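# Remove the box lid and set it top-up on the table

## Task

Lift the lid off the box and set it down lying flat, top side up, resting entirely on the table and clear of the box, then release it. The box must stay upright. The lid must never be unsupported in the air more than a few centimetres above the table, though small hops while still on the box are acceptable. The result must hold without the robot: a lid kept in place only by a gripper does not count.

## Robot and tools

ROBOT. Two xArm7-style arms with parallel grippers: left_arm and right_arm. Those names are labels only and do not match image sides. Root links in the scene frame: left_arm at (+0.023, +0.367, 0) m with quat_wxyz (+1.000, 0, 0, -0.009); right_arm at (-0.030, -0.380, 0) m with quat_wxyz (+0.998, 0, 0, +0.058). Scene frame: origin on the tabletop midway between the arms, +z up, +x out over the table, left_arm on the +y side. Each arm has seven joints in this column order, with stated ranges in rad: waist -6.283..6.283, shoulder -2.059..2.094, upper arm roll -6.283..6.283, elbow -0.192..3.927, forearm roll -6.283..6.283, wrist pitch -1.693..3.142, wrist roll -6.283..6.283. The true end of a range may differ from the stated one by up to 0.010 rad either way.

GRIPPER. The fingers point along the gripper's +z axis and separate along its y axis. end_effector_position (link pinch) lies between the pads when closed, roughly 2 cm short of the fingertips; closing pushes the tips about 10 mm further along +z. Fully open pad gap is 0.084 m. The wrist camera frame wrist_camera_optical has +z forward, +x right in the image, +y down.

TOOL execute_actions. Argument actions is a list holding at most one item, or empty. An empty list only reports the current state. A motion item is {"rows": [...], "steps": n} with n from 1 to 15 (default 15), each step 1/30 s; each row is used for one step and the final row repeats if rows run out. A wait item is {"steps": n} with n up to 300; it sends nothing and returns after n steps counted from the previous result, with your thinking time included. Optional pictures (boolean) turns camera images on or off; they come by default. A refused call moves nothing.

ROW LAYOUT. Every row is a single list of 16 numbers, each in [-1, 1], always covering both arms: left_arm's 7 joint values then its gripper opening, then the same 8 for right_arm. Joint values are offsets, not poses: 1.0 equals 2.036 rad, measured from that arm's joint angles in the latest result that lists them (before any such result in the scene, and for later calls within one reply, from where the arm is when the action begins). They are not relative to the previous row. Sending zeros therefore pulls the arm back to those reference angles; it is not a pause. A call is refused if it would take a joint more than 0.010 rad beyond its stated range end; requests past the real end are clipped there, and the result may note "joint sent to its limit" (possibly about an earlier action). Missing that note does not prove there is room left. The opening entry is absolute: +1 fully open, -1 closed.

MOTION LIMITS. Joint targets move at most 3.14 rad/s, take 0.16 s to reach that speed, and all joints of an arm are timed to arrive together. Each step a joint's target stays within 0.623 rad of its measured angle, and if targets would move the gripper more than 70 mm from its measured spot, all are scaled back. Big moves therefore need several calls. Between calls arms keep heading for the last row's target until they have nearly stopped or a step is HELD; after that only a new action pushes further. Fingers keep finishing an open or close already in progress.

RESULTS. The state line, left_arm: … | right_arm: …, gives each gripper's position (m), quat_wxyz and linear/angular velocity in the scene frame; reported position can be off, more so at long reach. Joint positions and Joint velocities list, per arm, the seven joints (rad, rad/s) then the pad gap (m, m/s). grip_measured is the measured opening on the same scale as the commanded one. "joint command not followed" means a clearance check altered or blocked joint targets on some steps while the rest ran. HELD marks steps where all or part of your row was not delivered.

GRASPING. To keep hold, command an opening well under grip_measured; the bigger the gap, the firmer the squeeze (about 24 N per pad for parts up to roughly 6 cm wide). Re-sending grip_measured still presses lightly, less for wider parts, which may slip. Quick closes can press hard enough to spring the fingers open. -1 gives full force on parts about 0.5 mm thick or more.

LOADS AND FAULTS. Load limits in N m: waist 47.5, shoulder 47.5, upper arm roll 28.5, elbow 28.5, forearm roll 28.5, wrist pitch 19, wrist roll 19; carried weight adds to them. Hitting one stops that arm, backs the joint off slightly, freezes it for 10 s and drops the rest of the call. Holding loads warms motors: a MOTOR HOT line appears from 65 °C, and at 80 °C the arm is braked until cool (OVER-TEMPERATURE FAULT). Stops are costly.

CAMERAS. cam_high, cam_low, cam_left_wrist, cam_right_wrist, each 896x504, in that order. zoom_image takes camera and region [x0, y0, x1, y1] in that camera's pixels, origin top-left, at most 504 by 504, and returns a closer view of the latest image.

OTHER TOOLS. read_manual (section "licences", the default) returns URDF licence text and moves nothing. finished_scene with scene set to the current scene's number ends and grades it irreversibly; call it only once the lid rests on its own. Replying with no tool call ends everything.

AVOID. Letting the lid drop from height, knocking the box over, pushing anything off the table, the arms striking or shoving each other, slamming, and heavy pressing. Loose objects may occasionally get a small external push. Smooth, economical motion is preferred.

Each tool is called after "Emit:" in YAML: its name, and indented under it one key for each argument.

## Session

Emit:
execute_actions:
  actions: []

Scene clock: 0.00 s of 4100.00 s.
left_arm: end_effector_position=(+0.3330, +0.5557, +0.2979) grip_measured=+1.00 end_effector_quat_wxyz=(-0.185, -0.006, +0.745, -0.641) end_effector_velocity=(+0.000, +0.000, -0.000) end_effector_angular_velocity=(+0.002, -0.001, +0.000) | right_arm: end_effector_position=(+0.3675, -0.3322, +0.2500) grip_measured=+1.00 end_effector_quat_wxyz=(-0.001, +0.998, +0.058, +0.001) end_effector_velocity=(-0.000, -0.000, +0.000) end_effector_angular_velocity=(+0.000, -0.000, -0.000)
Joint positions: left_arm=[ 0.671  0.636  0.356  1.723 -0.688  2.535 -2.273  0.084] | right_arm=[ 0.002 -0.251  0.002  0.919  0.003  1.168  0.002  0.084]
Joint velocities: left_arm=[-0.    -0.     0.001  0.001  0.    -0.001  0.001 -0.   ] | right_arm=[-0.    -0.001  0.    -0.     0.     0.     0.     0.   ]

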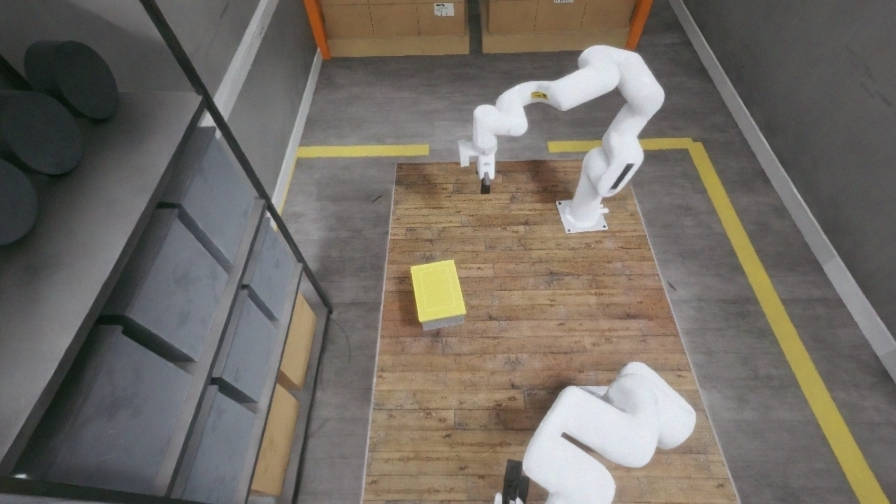

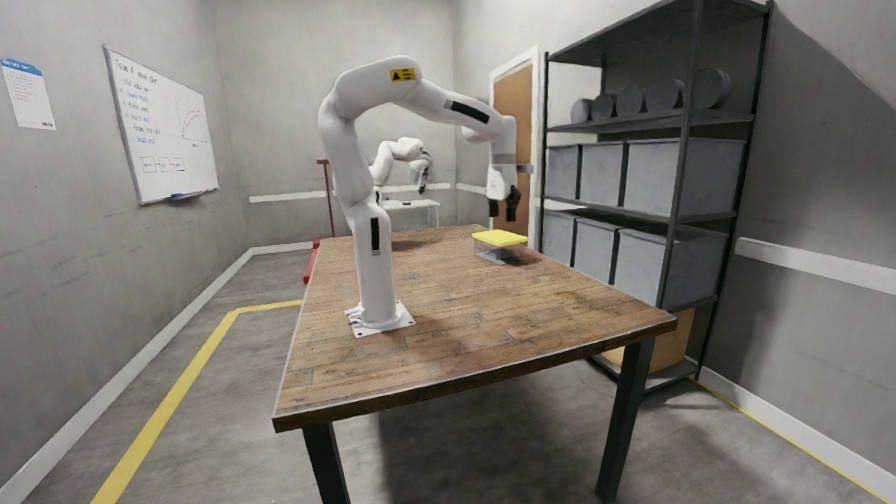

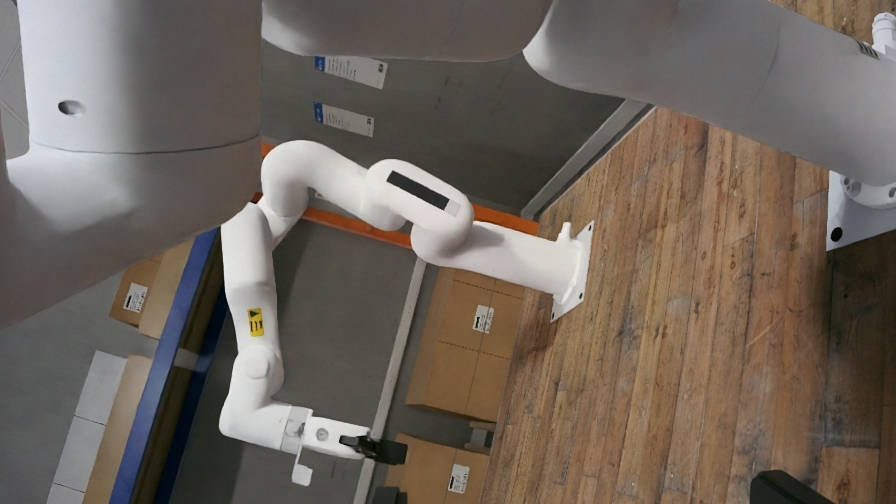

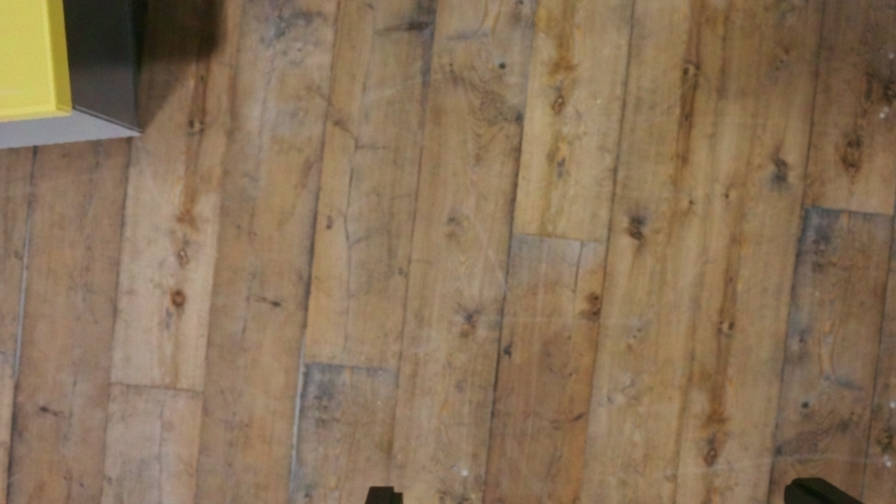

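Emit:
zoom_image:
  camera: "cam_high"
  region: [380, 240, 500, 350]

Emit:
zoom_image:
  camera: "cam_low"
  region: [450, 210, 550, 280]

Emit:
zoom_image:
  camera: "cam_right_wrist"
  region: [0, 0, 240, 180]

Region (380, 240, 500, 350) of cam_high's 896x504 image, scaled by 4.200, with more detail than that image has; it fills the top 462 rows of this view, and the rest is white.

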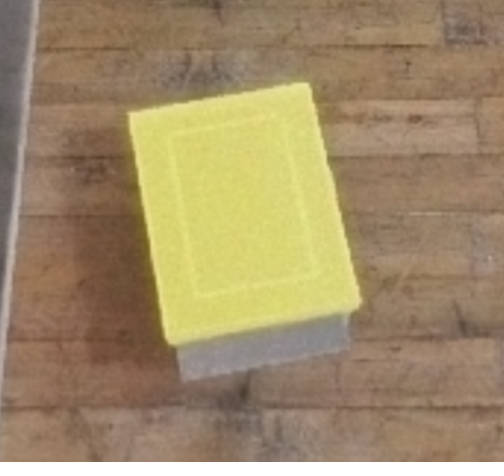

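Region (450, 210, 550, 280) of cam_low's 896x504 image, scaled by 5.040, with more detail than that image has; it fills the top 353 rows of this view, and the rest is white.

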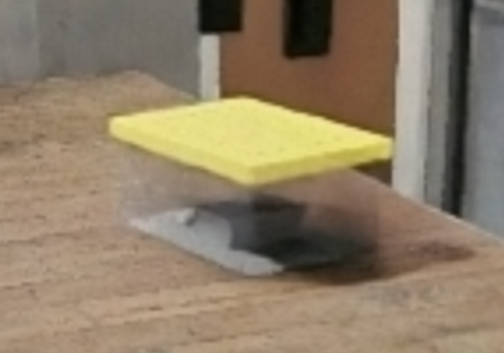

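Region (0, 0, 240, 180) of cam_right_wrist's 896x504 image, scaled by 2.100, with more detail than that image has; it fills the top 378 rows of this view, and the rest is white.

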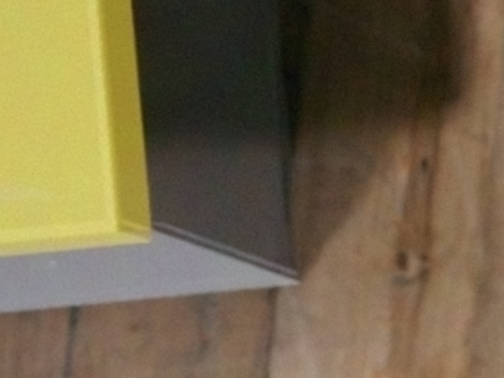

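Emit:
execute_actions:
  actions:
    - {"rows": [[0,0,0,0,0,0,0,1,0.437,0.05,0,-0.04,-0.98,0.1375,-0.835,-0.2],[0,0,0,0,0,0,0,1,0.437,0.05,0,-0.04,-0.98,0.1375,-0.835,-0.2],[0,0,0,0,0,0,0,1,0.437,0.05,0,-0.04,-0.98,0.1375,-0.835,-0.2],[0,0,0,0,0,0,0,1,0.437,0.05,0,-0.04,-0.98,0.1375,-0.835,-0.2],[0,0,0,0,0,0,0,1,0.437,0.05,0,-0.04,-0.98,0.1375,-0.835,-0.2],[0,0,0,0,0,0,0,1,0.437,0.05,0,-0.04,-0.98,0.1375,-0.835,-0.2],[0,0,0,0,0,0,0,1,0.437,0.1,0,-0.05,-0.98,0.1375,-0.835,-0.2],[0,0,0,0,0,0,0,1,0.437,0.1,0,-0.05,-0.98,0.1375,-0.835,-0.2],[0,0,0,0,0,0,0,1,0.437,0.15,0,-0.06,-0.98,0.1375,-0.835,-0.2],[0,0,0,0,0,0,0,1,0.437,0.15,0,-0.06,-0.98,0.1375,-0.835,-0.2],[0,0,0,0,0,0,0,1,0.437,0.2,0,-0.07,-0.98,0.1375,-0.835,-0.2],[0,0,0,0,0,0,0,1,0.437,0.2,0,-0.07,-0.98,0.1375,-0.835,-0.2],[0,0,0,0,0,0,0,1,0.437,0.25,0,-0.089,-0.98,0.1375,-0.835,-0.2]], "steps": 15}
  pictures: false

Scene clock: 43.90 s of 4100.00 s.
left_arm: end_effector_position=(+0.3330, +0.5557, +0.2979) grip_measured=+1.00 end_effector_quat_wxyz=(-0.185, -0.006, +0.745, -0.641) end_effector_velocity=(-0.000, -0.000, +0.001) end_effector_angular_velocity=(+0.000, -0.001, -0.000) | right_arm: end_effector_position=(+0.3178, -0.2547, +0.1777) grip_measured=-0.21 end_effector_quat_wxyz=(+0.353, +0.469, +0.764, -0.269) end_effector_velocity=(+0.121, +0.083, -0.236) end_effector_angular_velocity=(-3.497, +1.793, +4.278)
Joint positions: left_arm=[ 0.671  0.636  0.356  1.723 -0.688  2.535 -2.273  0.084] | right_arm=[ 0.704  0.014  0.007  0.813 -0.81   1.398 -0.811  0.035]
Joint velocities: left_arm=[-0.    -0.002  0.     0.    -0.     0.001 -0.001 -0.   ] | right_arm=[ 1.195  1.379  0.006 -0.429 -2.482  0.303 -2.48  -0.   ]
Steps of this call (steps 1 to 90: nothing new was sent; then 40.40 s passed at rest; steps 91 to 105: all 15 steps of this action). Readings (joint positions):
91: left_arm=[0.671 0.636 0.356 1.723 -0.688 2.535 -2.273] | right_arm=[0.002 -0.251 0.002 0.919 0.002 1.168 0.001]
92: left_arm=[0.671 0.636 0.356 1.723 -0.688 2.535 -2.273] | right_arm=[0.008 -0.250 0.001 0.919 -0.005 1.171 -0.006]
94: left_arm=[0.671 0.636 0.356 1.723 -0.688 2.535 -2.273] | right_arm=[0.067 -0.241 -0.007 0.913 -0.069 1.200 -0.070]
98: left_arm=[0.671 0.636 0.356 1.723 -0.688 2.535 -2.273] | right_arm=[0.310 -0.202 0.005 0.880 -0.306 1.294 -0.307]
105: the state above

Emit:
execute_actions:
  actions:
    - {"rows": [[0,0,0,0,0,0,0,1,0.0921,0.2687,-0.0034,-0.0373,-0.7495,0.0246,-0.4357,-0.2]], "steps": 15}
  pictures: false

Emit:
execute_actions:
  actions:
    - {"steps": 12}

Scene clock: 48.67 s of 4100.00 s.
left_arm: end_effector_position=(+0.3330, +0.5557, +0.2979) grip_measured=+1.00 end_effector_quat_wxyz=(-0.185, -0.006, +0.745, -0.641) end_effector_velocity=(+0.000, +0.000, +0.000) end_effector_angular_velocity=(+0.001, -0.001, +0.000) | right_arm: end_effector_position=(+0.3947, -0.0354, +0.0887) grip_measured=-0.22 end_effector_quat_wxyz=(+0.549, -0.548, +0.446, -0.446) end_effector_velocity=(+0.012, +0.023, +0.017) end_effector_angular_velocity=(+0.025, -0.048, +0.046)
Joint positions: left_arm=[ 0.671  0.636  0.356  1.723 -0.688  2.535 -2.273  0.084] | right_arm=[ 0.891  0.559 -0.     0.736 -2.332  1.448 -1.698  0.035]
Joint velocities: left_arm=[-0.    -0.001  0.     0.     0.    -0.001  0.    -0.   ] | right_arm=[-0.003  0.008 -0.01   0.045 -0.061  0.015 -0.    -0.   ]
Steps of this call (steps 1 to 45: the robot went on to your last target; steps 46 to 110: nothing new was sent; then 0.60 s passed at rest; steps 111 to 125: all 15 steps of this action). Readings (joint positions):
111: left_arm=[0.671 0.636 0.356 1.723 -0.688 2.535 -2.273] | right_arm=[0.892 0.259 0.002 0.738 -1.993 1.448 -1.698]
112: left_arm=[0.671 0.636 0.356 1.723 -0.688 2.535 -2.273] | right_arm=[0.892 0.263 0.002 0.738 -2.000 1.448 -1.698]
114: left_arm=[0.671 0.636 0.356 1.723 -0.688 2.535 -2.273] | right_arm=[0.891 0.311 0.001 0.743 -2.060 1.450 -1.698]
118: left_arm=[0.671 0.636 0.356 1.723 -0.688 2.535 -2.273] | right_arm=[0.892 0.453 0.001 0.735 -2.211 1.448 -1.698]
125: the state above

Scene clock: 49.07 s of 4100.00 s.
left_arm: end_effector_position=(+0.3330, +0.5557, +0.2979) grip_measured=+1.00 end_effector_quat_wxyz=(-0.185, -0.006, +0.745, -0.641) end_effector_velocity=(-0.000, -0.000, +0.001) end_effector_angular_velocity=(+0.001, -0.002, -0.000) | right_arm: end_effector_position=(+0.3948, -0.0344, +0.0886) grip_measured=-0.22 end_effector_quat_wxyz=(+0.549, -0.549, +0.445, -0.446) end_effector_velocity=(-0.001, -0.001, -0.002) end_effector_angular_velocity=(-0.004, +0.003, +0.001)
Joint positions: left_arm=[ 0.671  0.636  0.356  1.723 -0.688  2.535 -2.273  0.084] | right_arm=[ 0.891  0.561 -0.     0.738 -2.336  1.449 -1.698  0.035]
Joint velocities: left_arm=[-0.    -0.003  0.    -0.001  0.     0.     0.    -0.   ] | right_arm=[ 0.     0.003  0.    -0.002 -0.001 -0.     0.     0.   ]
Steps of this call (steps 1 to 12: the robot went on to your last target). Readings (joint positions):
1: left_arm=[0.671 0.636 0.356 1.723 -0.688 2.535 -2.273] | right_arm=[0.891 0.559 -0.000 0.738 -2.334 1.449 -1.698]
2: left_arm=[0.671 0.636 0.356 1.723 -0.688 2.535 -2.273] | right_arm=[0.891 0.559 -0.000 0.739 -2.334 1.449 -1.698]
4: left_arm=[0.671 0.636 0.356 1.723 -0.688 2.535 -2.273] | right_arm=[0.891 0.559 -0.001 0.739 -2.335 1.449 -1.698]
8: left_arm=[0.671 0.636 0.356 1.723 -0.688 2.535 -2.273] | right_arm=[0.891 0.560 -0.000 0.738 -2.336 1.449 -1.698]
12: the state above

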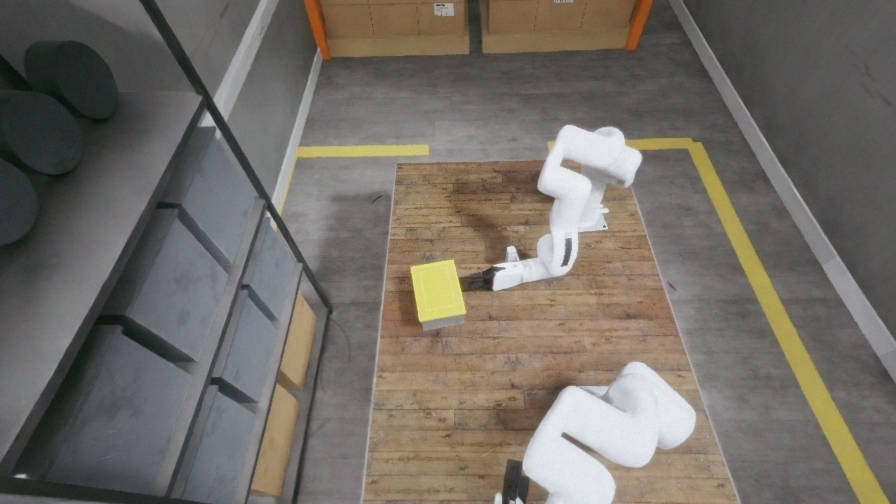

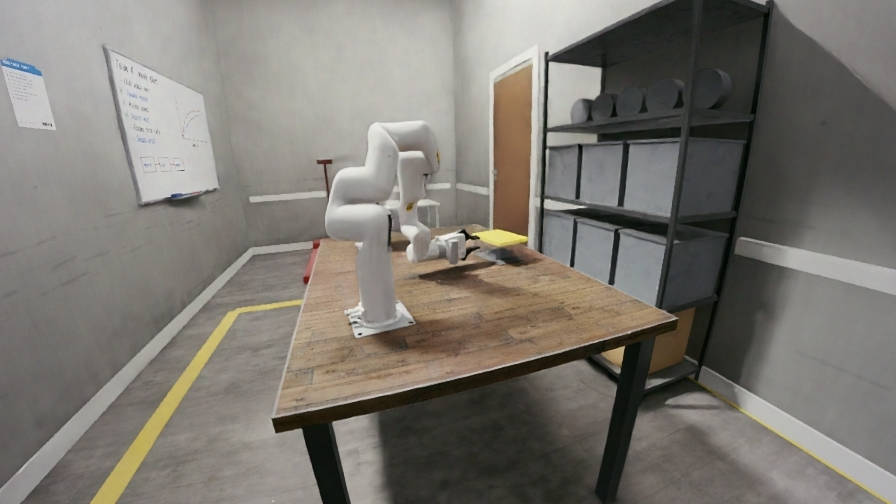

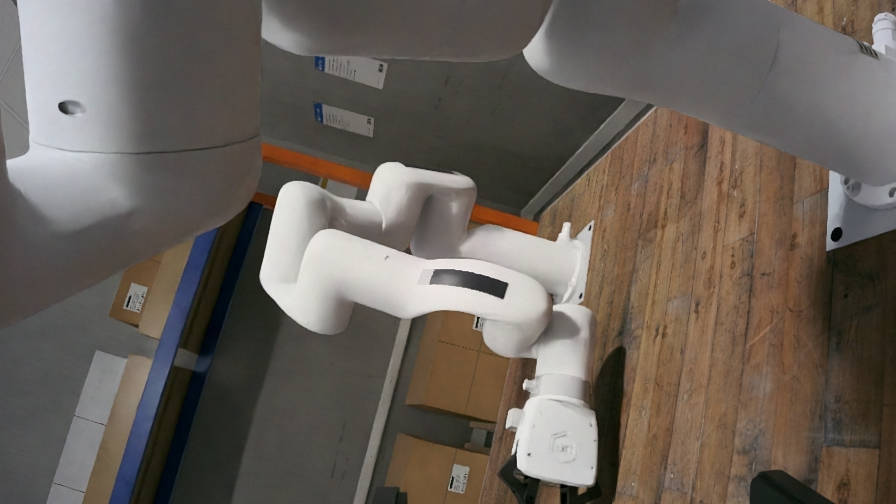

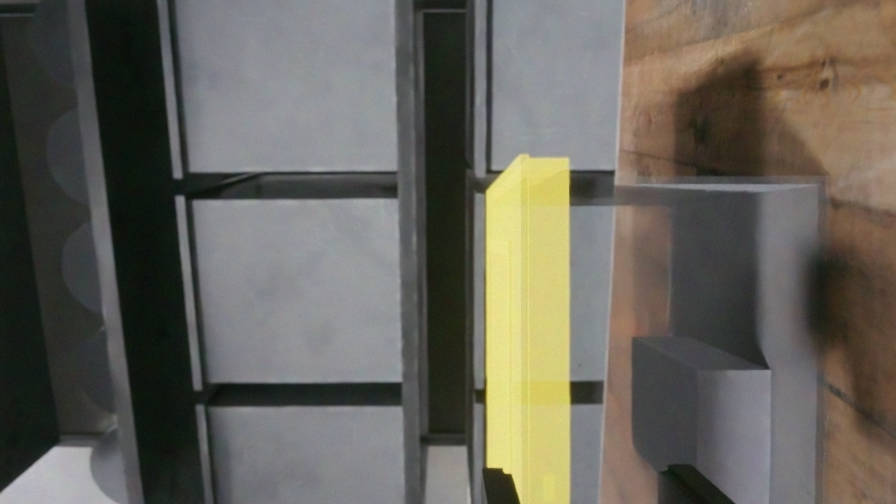

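Emit:
zoom_image:
  camera: "cam_right_wrist"
  region: [460, 130, 860, 504]

Region (460, 130, 860, 504) of cam_right_wrist's 896x504 image, scaled by 1.260, with more detail than that image has; it fills the top 471 rows of this view, and the rest is white.

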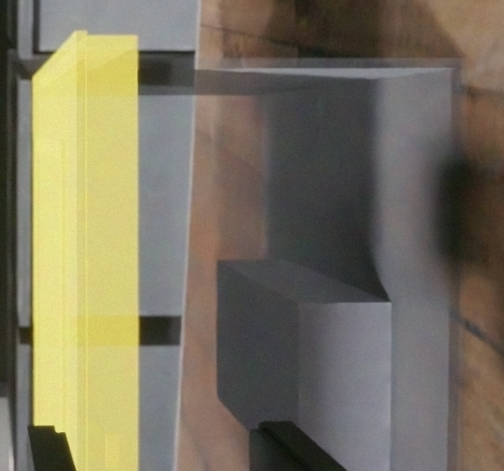

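Emit:
execute_actions:
  actions:
    - {"rows": [[0,0,0,0,0,0,0,1,-0.0069,0.0032,0,0.0101,-0.0043,-0.0058,-0.0042,-0.2],[0,0,0,0,0,0,0,1,-0.0138,0.0063,0,0.0201,-0.0086,-0.0116,-0.0084,-0.2],[0,0,0,0,0,0,0,1,-0.0208,0.0095,0,0.0302,-0.0128,-0.0173,-0.0126,-0.2],[0,0,0,0,0,0,0,1,-0.026,0.0119,0,0.0377,-0.0161,-0.0217,-0.0158,-0.2],[0,0,0,0,0,0,0,1,-0.0294,0.0134,0,0.0428,-0.0182,-0.0246,-0.0179,-0.2],[0,0,0,0,0,0,0,1,-0.0318,0.0145,0,0.0463,-0.0197,-0.0266,-0.0193,-0.2],[0,0,0,0,0,0,0,1,-0.0336,0.0153,0,0.0488,-0.0208,-0.028,-0.0204,-0.2],[0,0,0,0,0,0,0,1,-0.0346,0.0158,0,0.0503,-0.0214,-0.0289,-0.021,-0.2]], "steps": 15}

Scene clock: 72.77 s of 4100.00 s.
left_arm: end_effector_position=(+0.3330, +0.5557, +0.2979) grip_measured=+1.00 end_effector_quat_wxyz=(-0.185, -0.006, +0.745, -0.641) end_effector_velocity=(-0.000, +0.000, +0.001) end_effector_angular_velocity=(-0.000, -0.001, -0.000) | right_arm: end_effector_position=(+0.4315, -0.0257, +0.0922) grip_measured=-0.22 end_effector_quat_wxyz=(+0.545, -0.546, +0.450, -0.450) end_effector_velocity=(-0.003, +0.006, -0.003) end_effector_angular_velocity=(-0.002, +0.009, +0.013)
Joint positions: left_arm=[ 0.671  0.636  0.356  1.723 -0.688  2.535 -2.273  0.084] | right_arm=[ 0.821  0.593  0.     0.839 -2.379  1.39  -1.741  0.035]
Joint velocities: left_arm=[ 0.    -0.001 -0.    -0.     0.     0.001  0.001  0.   ] | right_arm=[-0.     0.004  0.009  0.006 -0.005 -0.008 -0.004 -0.   ]
Steps of this call (steps 1 to 15: the robot went on to your last target; steps 16 to 90: nothing new was sent; then 20.20 s passed at rest; steps 91 to 105: all 15 steps of this action). Readings (joint positions):
91: left_arm=[0.671 0.636 0.356 1.723 -0.688 2.535 -2.273] | right_arm=[0.891 0.561 -0.000 0.738 -2.336 1.448 -1.699]
92: left_arm=[0.671 0.636 0.356 1.723 -0.688 2.535 -2.273] | right_arm=[0.889 0.562 0.000 0.741 -2.338 1.446 -1.700]
94: left_arm=[0.671 0.636 0.356 1.723 -0.688 2.535 -2.273] | right_arm=[0.876 0.569 0.001 0.760 -2.346 1.434 -1.709]
98: left_arm=[0.671 0.636 0.356 1.723 -0.688 2.535 -2.273] | right_arm=[0.837 0.585 -0.002 0.817 -2.369 1.404 -1.731]
105: the state above

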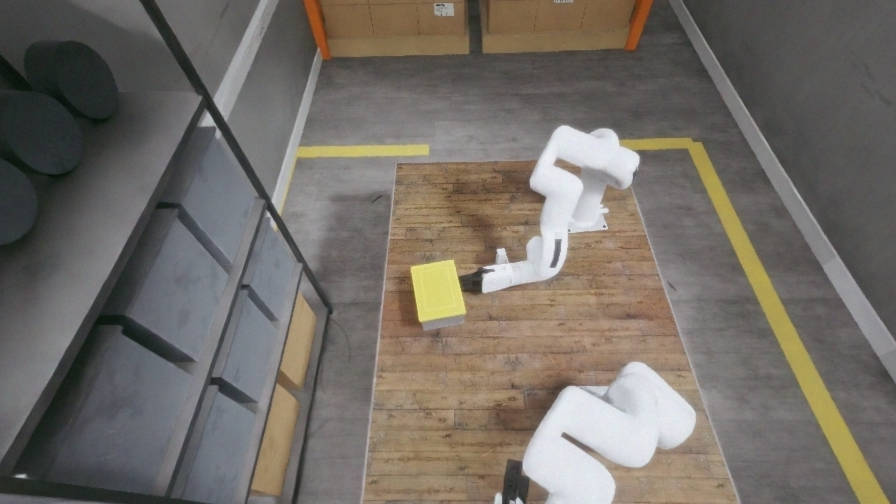

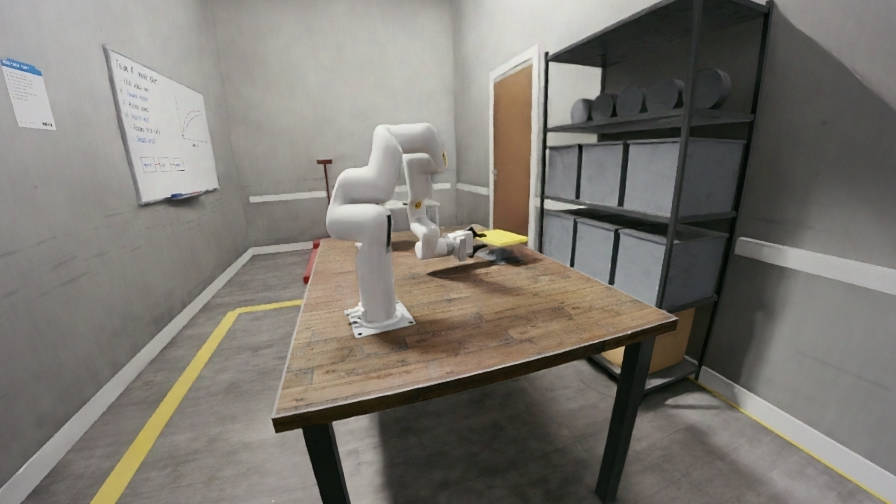

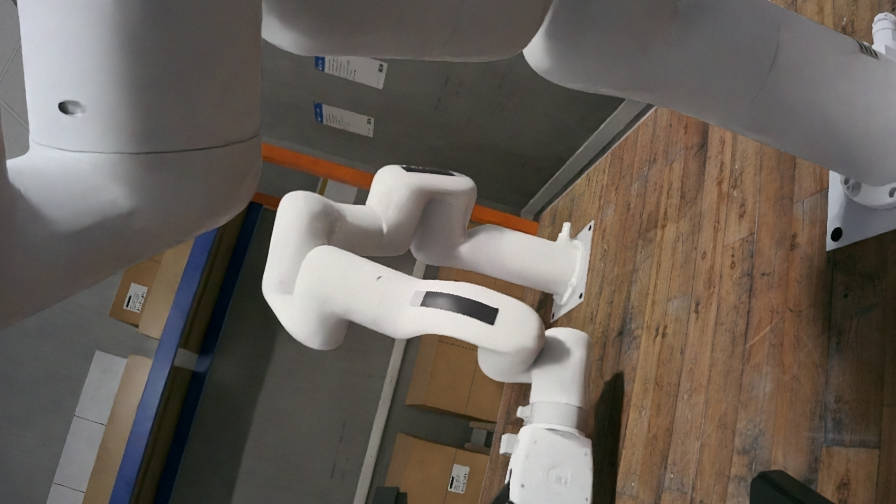

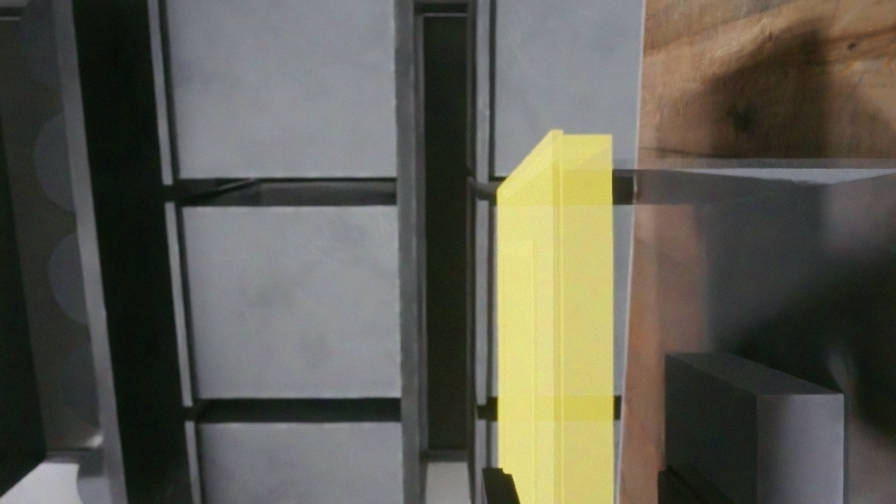

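Emit:
execute_actions:
  actions:
    - {"rows": [[0,0,0,0,0,0,0,1,-0.002,0.0005,0,0.003,-0.002,-0.002,-0.001,-0.25],[0,0,0,0,0,0,0,1,-0.004,0.001,0,0.006,-0.004,-0.004,-0.002,-0.3],[0,0,0,0,0,0,0,1,-0.0064,0.0016,0,0.0088,-0.006,-0.0057,-0.0032,-0.35],[0,0,0,0,0,0,0,1,-0.0064,0.0016,0,0.0088,-0.006,-0.0057,-0.0032,-0.4],[0,0,0,0,0,0,0,1,-0.0064,0.0016,0,0.0088,-0.006,-0.0057,-0.0032,-0.45],[0,0,0,0,0,0,0,1,-0.0064,0.0016,0,0.0088,-0.006,-0.0057,-0.0032,-0.5],[0,0,0,0,0,0,0,1,-0.0064,0.0016,0,0.0088,-0.006,-0.0057,-0.0032,-0.55],[0,0,0,0,0,0,0,1,-0.0064,0.0016,0,0.0088,-0.006,-0.0057,-0.0032,-0.6],[0,0,0,0,0,0,0,1,-0.0064,0.0016,0,0.0088,-0.006,-0.0057,-0.0032,-0.65],[0,0,0,0,0,0,0,1,-0.0064,0.0016,0,0.0088,-0.006,-0.0057,-0.0032,-0.7],[0,0,0,0,0,0,0,1,-0.0064,0.0016,0,0.0088,-0.006,-0.0057,-0.0032,-0.78],[0,0,0,0,0,0,0,1,-0.0064,0.0016,0,0.0088,-0.006,-0.0057,-0.0032,-0.88],[0,0,0,0,0,0,0,1,-0.0064,0.0016,0,0.0088,-0.006,-0.0057,-0.0032,-1]], "steps": 15}

Scene clock: 97.60 s of 4100.00 s.
left_arm: end_effector_position=(+0.3330, +0.5557, +0.2979) grip_measured=+1.00 end_effector_quat_wxyz=(-0.185, -0.006, +0.745, -0.641) end_effector_velocity=(+0.000, -0.000, -0.000) end_effector_angular_velocity=(+0.000, +0.001, +0.000) | right_arm: end_effector_position=(+0.4381, -0.0236, +0.0937) grip_measured=-0.68 end_effector_quat_wxyz=(+0.545, -0.546, +0.450, -0.450) end_effector_velocity=(+0.000, +0.001, +0.001) end_effector_angular_velocity=(+0.001, -0.001, +0.000)
Joint positions: left_arm=[ 0.671  0.636  0.356  1.723 -0.688  2.535 -2.273  0.084] | right_arm=[ 0.809  0.596  0.001  0.856 -2.391  1.378 -1.747  0.014]
Joint velocities: left_arm=[-0.     0.    -0.     0.    -0.001 -0.    -0.002  0.   ] | right_arm=[-0.    -0.     0.     0.002 -0.    -0.    -0.001  0.   ]
Steps of this call (steps 1 to 15: the robot went on to your last target; steps 16 to 90: nothing new was sent; then 21.33 s passed at rest; steps 91 to 105: all 15 steps of this action). Readings (joint positions):
91: left_arm=[0.671 0.636 0.356 1.723 -0.688 2.535 -2.273] | right_arm=[0.821 0.593 -0.000 0.840 -2.380 1.390 -1.741]
92: left_arm=[0.671 0.636 0.356 1.723 -0.688 2.535 -2.273] | right_arm=[0.820 0.593 -0.000 0.841 -2.380 1.389 -1.742]
94: left_arm=[0.671 0.636 0.356 1.723 -0.688 2.535 -2.273] | right_arm=[0.816 0.594 0.001 0.847 -2.385 1.384 -1.744]
98: left_arm=[0.671 0.636 0.356 1.723 -0.688 2.535 -2.273] | right_arm=[0.809 0.596 0.000 0.855 -2.390 1.379 -1.747]
105: the state above

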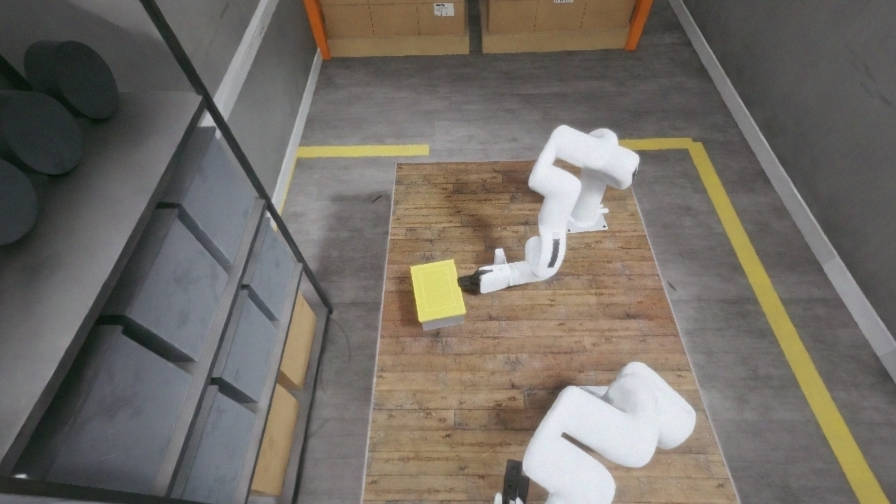

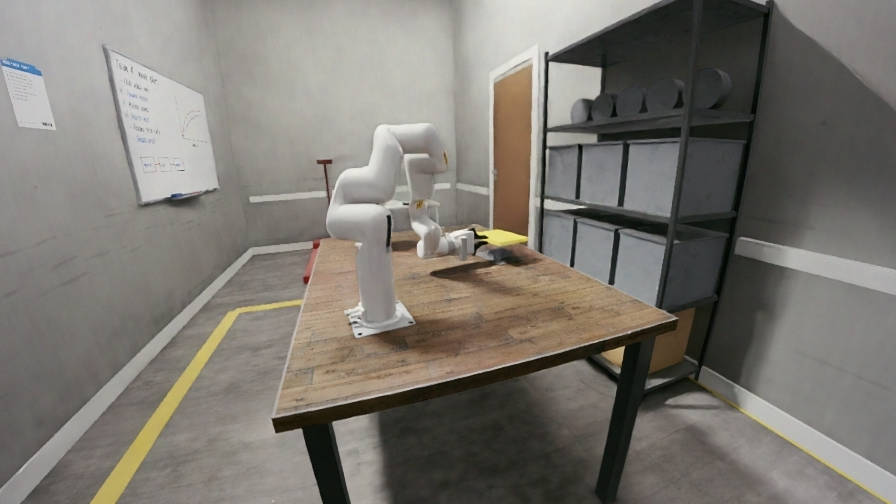

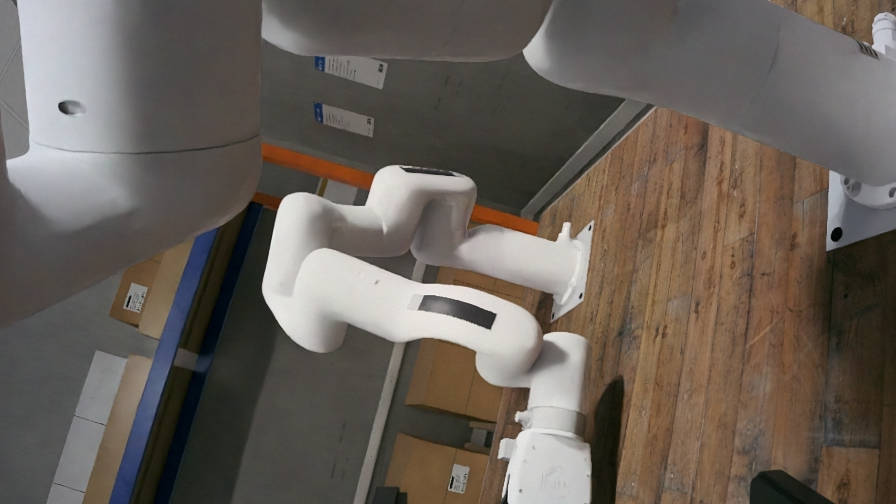

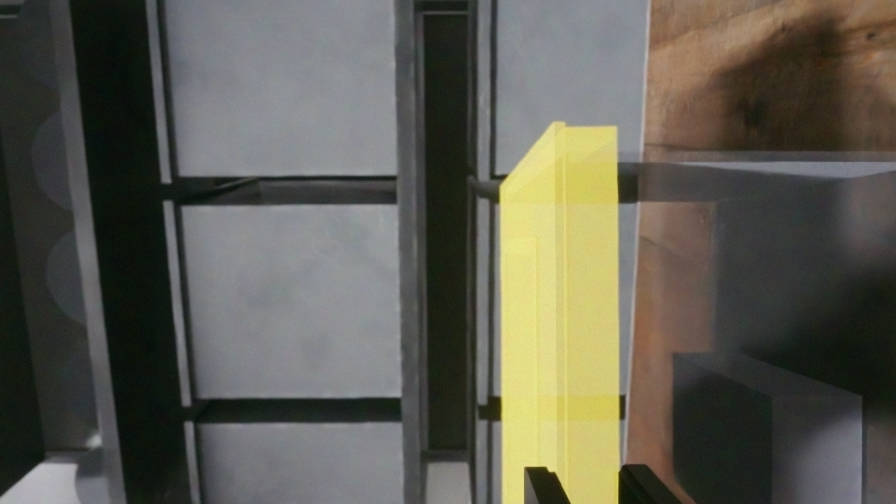

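Emit:
execute_actions:
  actions:
    - {"rows": [[0,0,0,0,0,0,0,1,-0.0016,-0.0081,0,-0.0021,0.0003,-0.011,-0.0039,-1],[0,0,0,0,0,0,0,1,-0.0033,-0.0159,0,-0.0039,0.0008,-0.0221,-0.0081,-1],[0,0,0,0,0,0,0,1,-0.0051,-0.0236,0,-0.0054,0.0015,-0.0333,-0.0123,-1],[0,0,0,0,0,0,0,1,-0.007,-0.0312,0,-0.0067,0.0023,-0.0446,-0.0168,-1],[0,0,0,0,0,0,0,1,-0.0089,-0.0385,0,-0.0077,0.0033,-0.056,-0.0214,-1],[0,0,0,0,0,0,0,1,-0.0109,-0.0457,0,-0.0084,0.0044,-0.0674,-0.0261,-1],[0,0,0,0,0,0,0,1,-0.0129,-0.0528,0,-0.0089,0.0057,-0.079,-0.0311,-1],[0,0,0,0,0,0,0,1,-0.0151,-0.0596,0,-0.0091,0.0071,-0.0906,-0.0362,-1],[0,0,0,0,0,0,0,1,-0.0173,-0.0663,0,-0.009,0.0087,-0.1024,-0.0414,-1],[0,0,0,0,0,0,0,1,-0.0196,-0.0728,0,-0.0086,0.0105,-0.1142,-0.0468,-1],[0,0,0,0,0,0,0,1,-0.0219,-0.0791,0,-0.008,0.0124,-0.1261,-0.0524,-1],[0,0,0,0,0,0,0,1,-0.0244,-0.0853,0,-0.0072,0.0145,-0.1381,-0.0582,-1],[0,0,0,0,0,0,0,1,-0.0269,-0.0912,0,-0.006,0.0167,-0.1502,-0.0641,-1],[0,0,0,0,0,0,0,1,-0.0294,-0.0971,0,-0.0046,0.0191,-0.1623,-0.0702,-1],[0,0,0,0,0,0,0,1,-0.0321,-0.1027,0,-0.0029,0.0216,-0.1746,-0.0764,-1]], "steps": 15}
  pictures: false

Emit:
execute_actions:
  actions:
    - {"steps": 10}

Scene clock: 137.97 s of 4100.00 s.
left_arm: end_effector_position=(+0.3330, +0.5557, +0.2979) grip_measured=+1.00 end_effector_quat_wxyz=(-0.185, -0.006, +0.745, -0.641) end_effector_velocity=(-0.000, -0.000, -0.000) end_effector_angular_velocity=(-0.002, +0.002, -0.001) | right_arm: end_effector_position=(+0.4421, -0.0248, +0.1189) grip_measured=-0.68 end_effector_quat_wxyz=(-0.502, +0.584, -0.484, +0.416) end_effector_velocity=(+0.014, +0.002, +0.062) end_effector_angular_velocity=(-0.080, +0.395, -0.004)
Joint positions: left_arm=[ 0.671  0.636  0.356  1.723 -0.688  2.535 -2.273  0.084] | right_arm=[ 0.761  0.431 -0.     0.842 -2.364  1.113 -1.859  0.014]
Joint velocities: left_arm=[ 0.     0.001 -0.    -0.001  0.001  0.001  0.001 -0.   ] | right_arm=[-0.147 -0.37   0.     0.051  0.123 -0.726 -0.346  0.   ]
Steps of this call (steps 1 to 15: the robot went on to your last target; steps 16 to 90: nothing new was sent; then 36.87 s passed at rest; steps 91 to 105: all 15 steps of this action). Readings (joint positions):
91: left_arm=[0.671 0.636 0.356 1.723 -0.688 2.535 -2.273] | right_arm=[0.808 0.596 0.000 0.857 -2.391 1.378 -1.747]
92: left_arm=[0.671 0.636 0.356 1.723 -0.688 2.535 -2.273] | right_arm=[0.808 0.593 0.000 0.856 -2.391 1.374 -1.749]
94: left_arm=[0.671 0.636 0.356 1.723 -0.688 2.535 -2.273] | right_arm=[0.805 0.578 0.000 0.852 -2.390 1.352 -1.757]
98: left_arm=[0.671 0.636 0.356 1.723 -0.688 2.535 -2.273] | right_arm=[0.792 0.525 0.001 0.843 -2.385 1.275 -1.787]
105: the state above

Scene clock: 138.30 s of 4100.00 s.
left_arm: end_effector_position=(+0.3330, +0.5557, +0.2979) grip_measured=+1.00 end_effector_quat_wxyz=(-0.185, -0.006, +0.745, -0.641) end_effector_velocity=(-0.000, +0.000, -0.000) end_effector_angular_velocity=(+0.002, +0.002, +0.000) | right_arm: end_effector_position=(+0.4428, -0.0240, +0.1254) grip_measured=-0.68 end_effector_quat_wxyz=(-0.487, +0.597, -0.493, +0.404) end_effector_velocity=(+0.001, +0.001, +0.002) end_effector_angular_velocity=(+0.001, +0.002, +0.000)
Joint positions: left_arm=[ 0.671  0.636  0.356  1.723 -0.688  2.535 -2.273  0.084] | right_arm=[ 0.743  0.388  0.001  0.849 -2.347  1.024 -1.902  0.014]
Joint velocities: left_arm=[-0.    -0.     0.001 -0.     0.001 -0.001 -0.002 -0.   ] | right_arm=[-0.001 -0.004 -0.     0.004  0.002 -0.008 -0.004  0.   ]
Steps of this call (steps 1 to 10: the robot went on to your last target). Readings (joint positions):
1: left_arm=[0.671 0.636 0.356 1.723 -0.688 2.535 -2.273] | right_arm=[0.756 0.418 -0.000 0.844 -2.359 1.088 -1.871]
2: left_arm=[0.671 0.636 0.356 1.723 -0.688 2.535 -2.273] | right_arm=[0.752 0.407 -0.000 0.846 -2.355 1.066 -1.882]
4: left_arm=[0.671 0.636 0.356 1.723 -0.688 2.535 -2.273] | right_arm=[0.746 0.393 -0.000 0.850 -2.350 1.039 -1.895]
8: left_arm=[0.671 0.636 0.356 1.723 -0.688 2.535 -2.273] | right_arm=[0.743 0.388 0.000 0.850 -2.348 1.025 -1.902]
10: the state above

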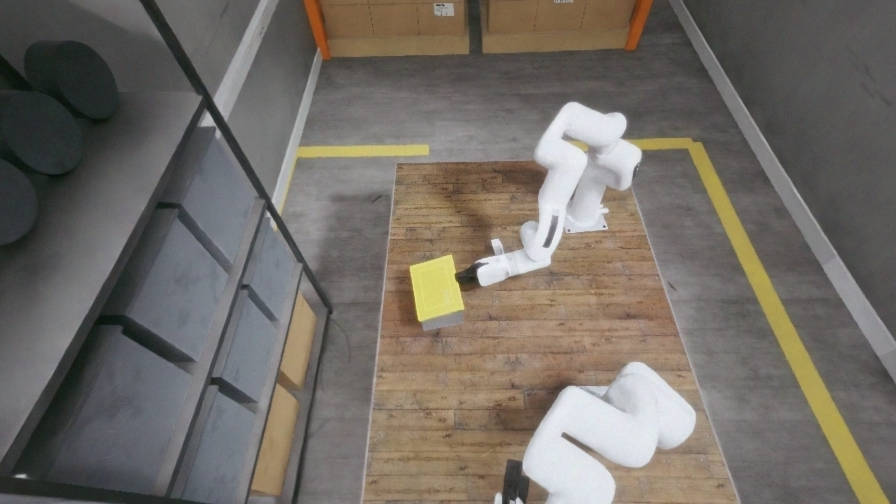

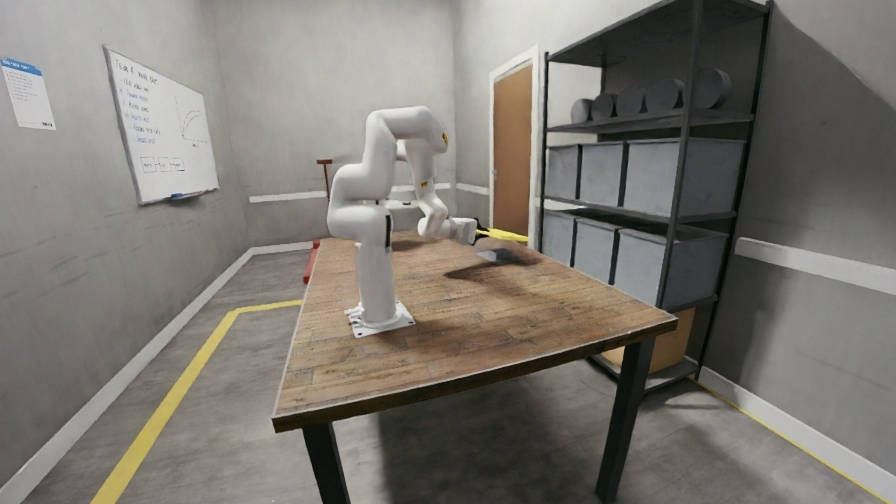

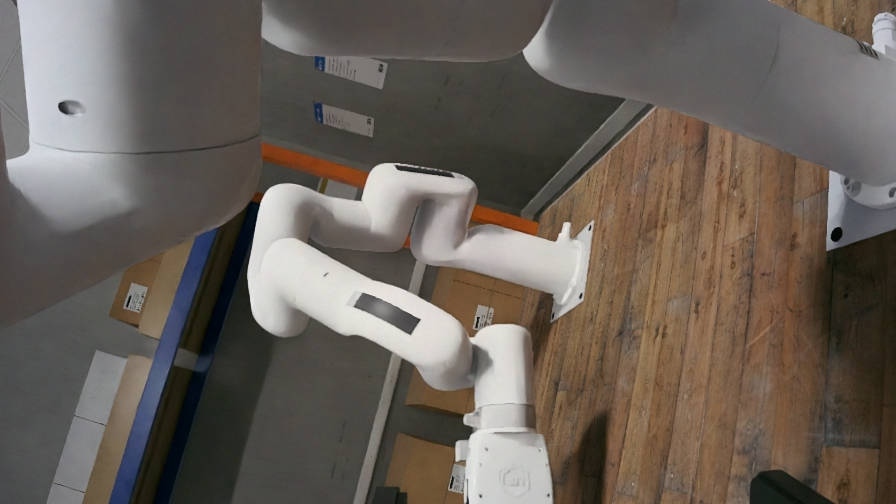

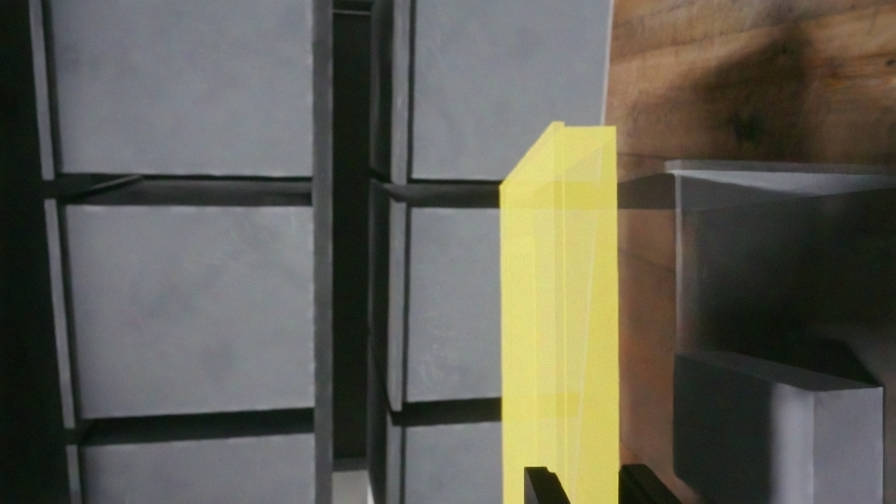

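Emit:
execute_actions:
  actions:
    - {"rows": [[0,0,0,0,0,0,0,1,-0.0016,0.0014,0,0.003,-0.0018,-0.002,-0.0005,-1],[0,0,0,0,0,0,0,1,-0.0032,0.003,0,0.0058,-0.0035,-0.0037,-0.001,-1],[0,0,0,0,0,0,0,1,-0.0032,0.003,0,0.0058,-0.0035,-0.0037,-0.001,-1],[0,0,0,0,0,0,0,1,-0.0032,0.003,0,0.0058,-0.0035,-0.0037,-0.001,-1],[0,0,0,0,0,0,0,1,-0.0035,-0.0007,0,0.0053,-0.0024,-0.006,-0.0035,-1],[0,0,0,0,0,0,0,1,-0.0039,-0.0043,0,0.0048,-0.0013,-0.0082,-0.006,-1],[0,0,0,0,0,0,0,1,-0.0042,-0.008,0,0.0044,-0.0001,-0.0105,-0.0085,-1],[0,0,0,0,0,0,0,1,-0.0045,-0.0117,0,0.0039,0.001,-0.0128,-0.011,-1],[0,0,0,0,0,0,0,1,-0.0049,-0.0153,0,0.0034,0.0021,-0.0151,-0.0135,-1],[0,0,0,0,0,0,0,1,-0.0052,-0.019,0,0.0029,0.0032,-0.0173,-0.016,-1],[0,0,0,0,0,0,0,1,-0.0056,-0.0226,0,0.0024,0.0043,-0.0196,-0.0185,-1],[0,0,0,0,0,0,0,1,-0.0059,-0.0263,0,0.002,0.0054,-0.0219,-0.021,-1],[0,0,0,0,0,0,0,1,-0.0062,-0.03,0,0.0015,0.0066,-0.0242,-0.0235,-1],[0,0,0,0,0,0,0,1,-0.0066,-0.0336,0,0.001,0.0077,-0.0264,-0.026,-1],[0,0,0,0,0,0,0,1,-0.0069,-0.0373,0,0.0005,0.0088,-0.0287,-0.0285,-1]], "steps": 15}
  pictures: false

Emit:
execute_actions:
  actions:
    - {"steps": 10}

Scene clock: 164.63 s of 4100.00 s.
left_arm: end_effector_position=(+0.3330, +0.5557, +0.2979) grip_measured=+1.00 end_effector_quat_wxyz=(-0.185, -0.006, +0.745, -0.641) end_effector_velocity=(-0.000, -0.000, +0.001) end_effector_angular_velocity=(-0.000, -0.004, -0.001) | right_arm: end_effector_position=(+0.4469, -0.0222, +0.1477) grip_measured=-0.68 end_effector_quat_wxyz=(-0.488, +0.597, -0.493, +0.403) end_effector_velocity=(-0.000, -0.001, +0.082) end_effector_angular_velocity=(+0.004, -0.001, -0.002)
Joint positions: left_arm=[ 0.671  0.636  0.356  1.723 -0.688  2.535 -2.273  0.084] | right_arm=[ 0.732  0.336  0.001  0.854 -2.337  0.98  -1.944  0.014]
Joint velocities: left_arm=[-0.    -0.002 -0.    -0.001  0.     0.     0.003 -0.   ] | right_arm=[-0.021 -0.221 -0.001 -0.031  0.068 -0.137 -0.151 -0.   ]
Steps of this call (steps 1 to 30: the robot went on to your last target; steps 31 to 90: nothing new was sent; then 22.83 s passed at rest; steps 91 to 105: all 15 steps of this action). Readings (joint positions):
91: left_arm=[0.671 0.636 0.356 1.723 -0.688 2.535 -2.273] | right_arm=[0.743 0.387 0.001 0.850 -2.347 1.022 -1.903]
92: left_arm=[0.671 0.636 0.356 1.723 -0.688 2.535 -2.273] | right_arm=[0.743 0.388 0.001 0.851 -2.348 1.022 -1.903]
94: left_arm=[0.671 0.636 0.356 1.723 -0.688 2.535 -2.273] | right_arm=[0.740 0.391 0.001 0.856 -2.351 1.019 -1.904]
98: left_arm=[0.671 0.636 0.356 1.723 -0.688 2.535 -2.273] | right_arm=[0.736 0.385 0.000 0.859 -2.351 1.010 -1.911]
105: the state above

Scene clock: 164.97 s of 4100.00 s.
left_arm: end_effector_position=(+0.3330, +0.5557, +0.2979) grip_measured=+1.00 end_effector_quat_wxyz=(-0.185, -0.006, +0.745, -0.641) end_effector_velocity=(+0.000, -0.000, -0.001) end_effector_angular_velocity=(-0.003, +0.003, +0.001) | right_arm: end_effector_position=(+0.4466, -0.0224, +0.1559) grip_measured=-0.68 end_effector_quat_wxyz=(-0.488, +0.597, -0.493, +0.403) end_effector_velocity=(-0.000, +0.000, +0.000) end_effector_angular_velocity=(-0.001, +0.001, +0.000)
Joint positions: left_arm=[ 0.671  0.636  0.356  1.723 -0.688  2.535 -2.273  0.084] | right_arm=[ 0.729  0.313  0.001  0.85  -2.329  0.965 -1.96   0.014]
Joint velocities: left_arm=[ 0.     0.002  0.    -0.001 -0.002  0.    -0.002 -0.   ] | right_arm=[ 0.    -0.001 -0.     0.     0.001 -0.002 -0.002 -0.   ]
Steps of this call (steps 1 to 10: the robot went on to your last target). Readings (joint positions):
1: left_arm=[0.671 0.636 0.356 1.723 -0.688 2.535 -2.273] | right_arm=[0.731 0.329 0.001 0.853 -2.335 0.976 -1.949]
2: left_arm=[0.671 0.636 0.356 1.723 -0.688 2.535 -2.273] | right_arm=[0.730 0.322 0.001 0.852 -2.333 0.972 -1.953]
4: left_arm=[0.671 0.636 0.356 1.723 -0.688 2.535 -2.273] | right_arm=[0.730 0.315 0.000 0.852 -2.331 0.968 -1.958]
8: left_arm=[0.671 0.636 0.356 1.723 -0.688 2.535 -2.273] | right_arm=[0.729 0.313 0.001 0.850 -2.330 0.965 -1.960]
10: the state above

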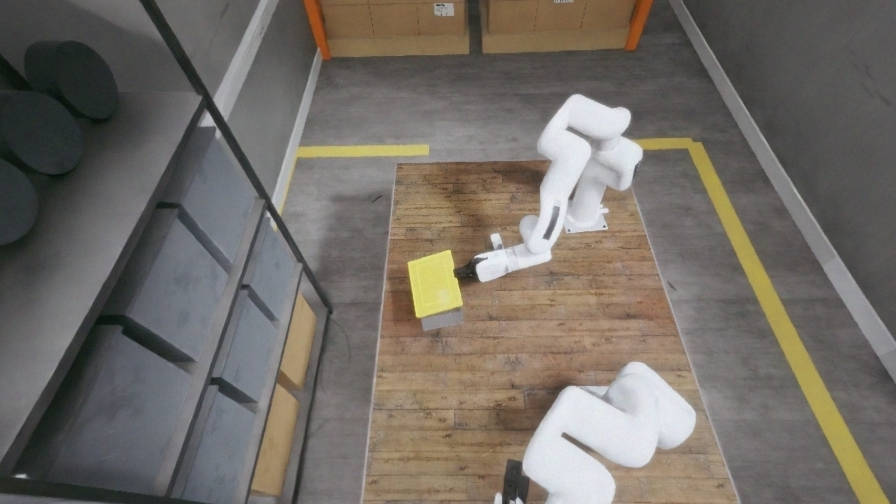

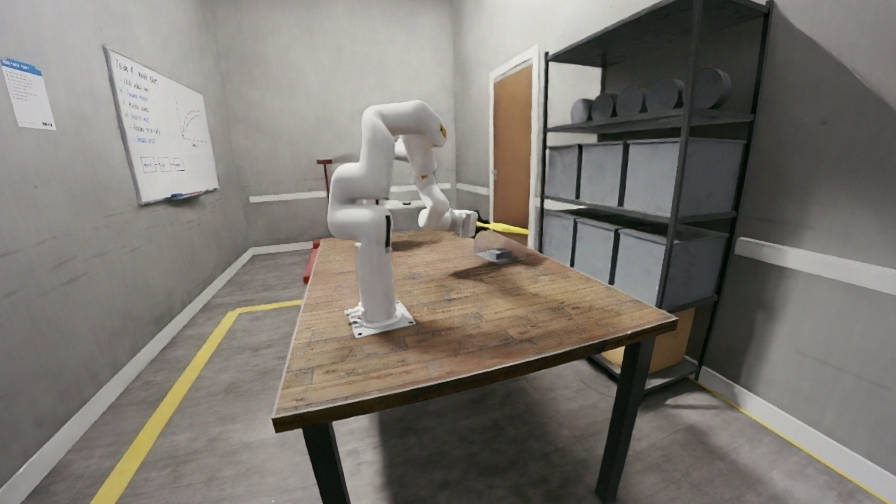

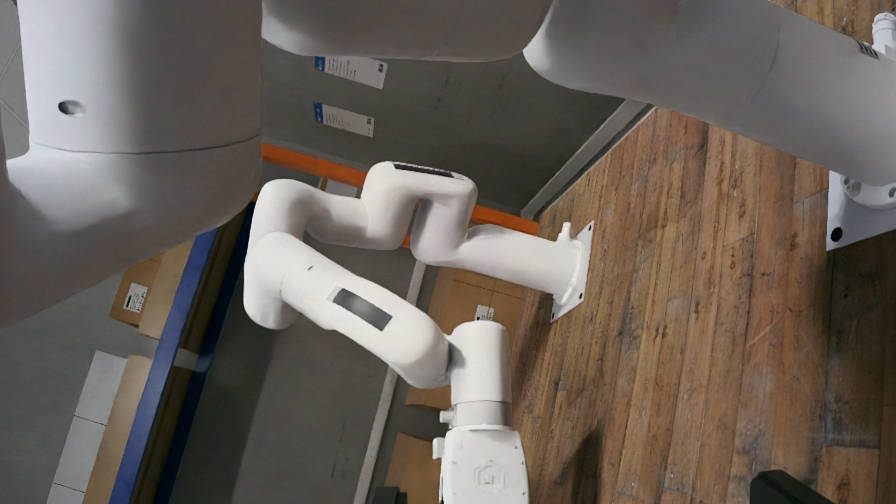

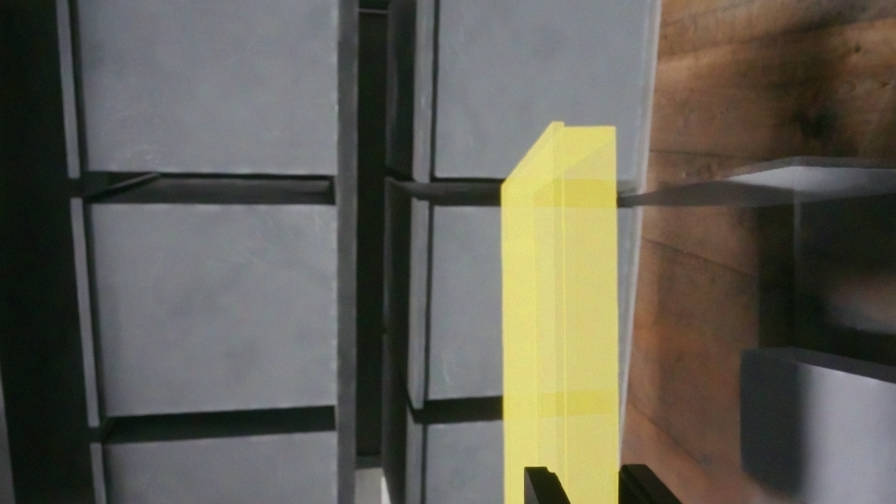

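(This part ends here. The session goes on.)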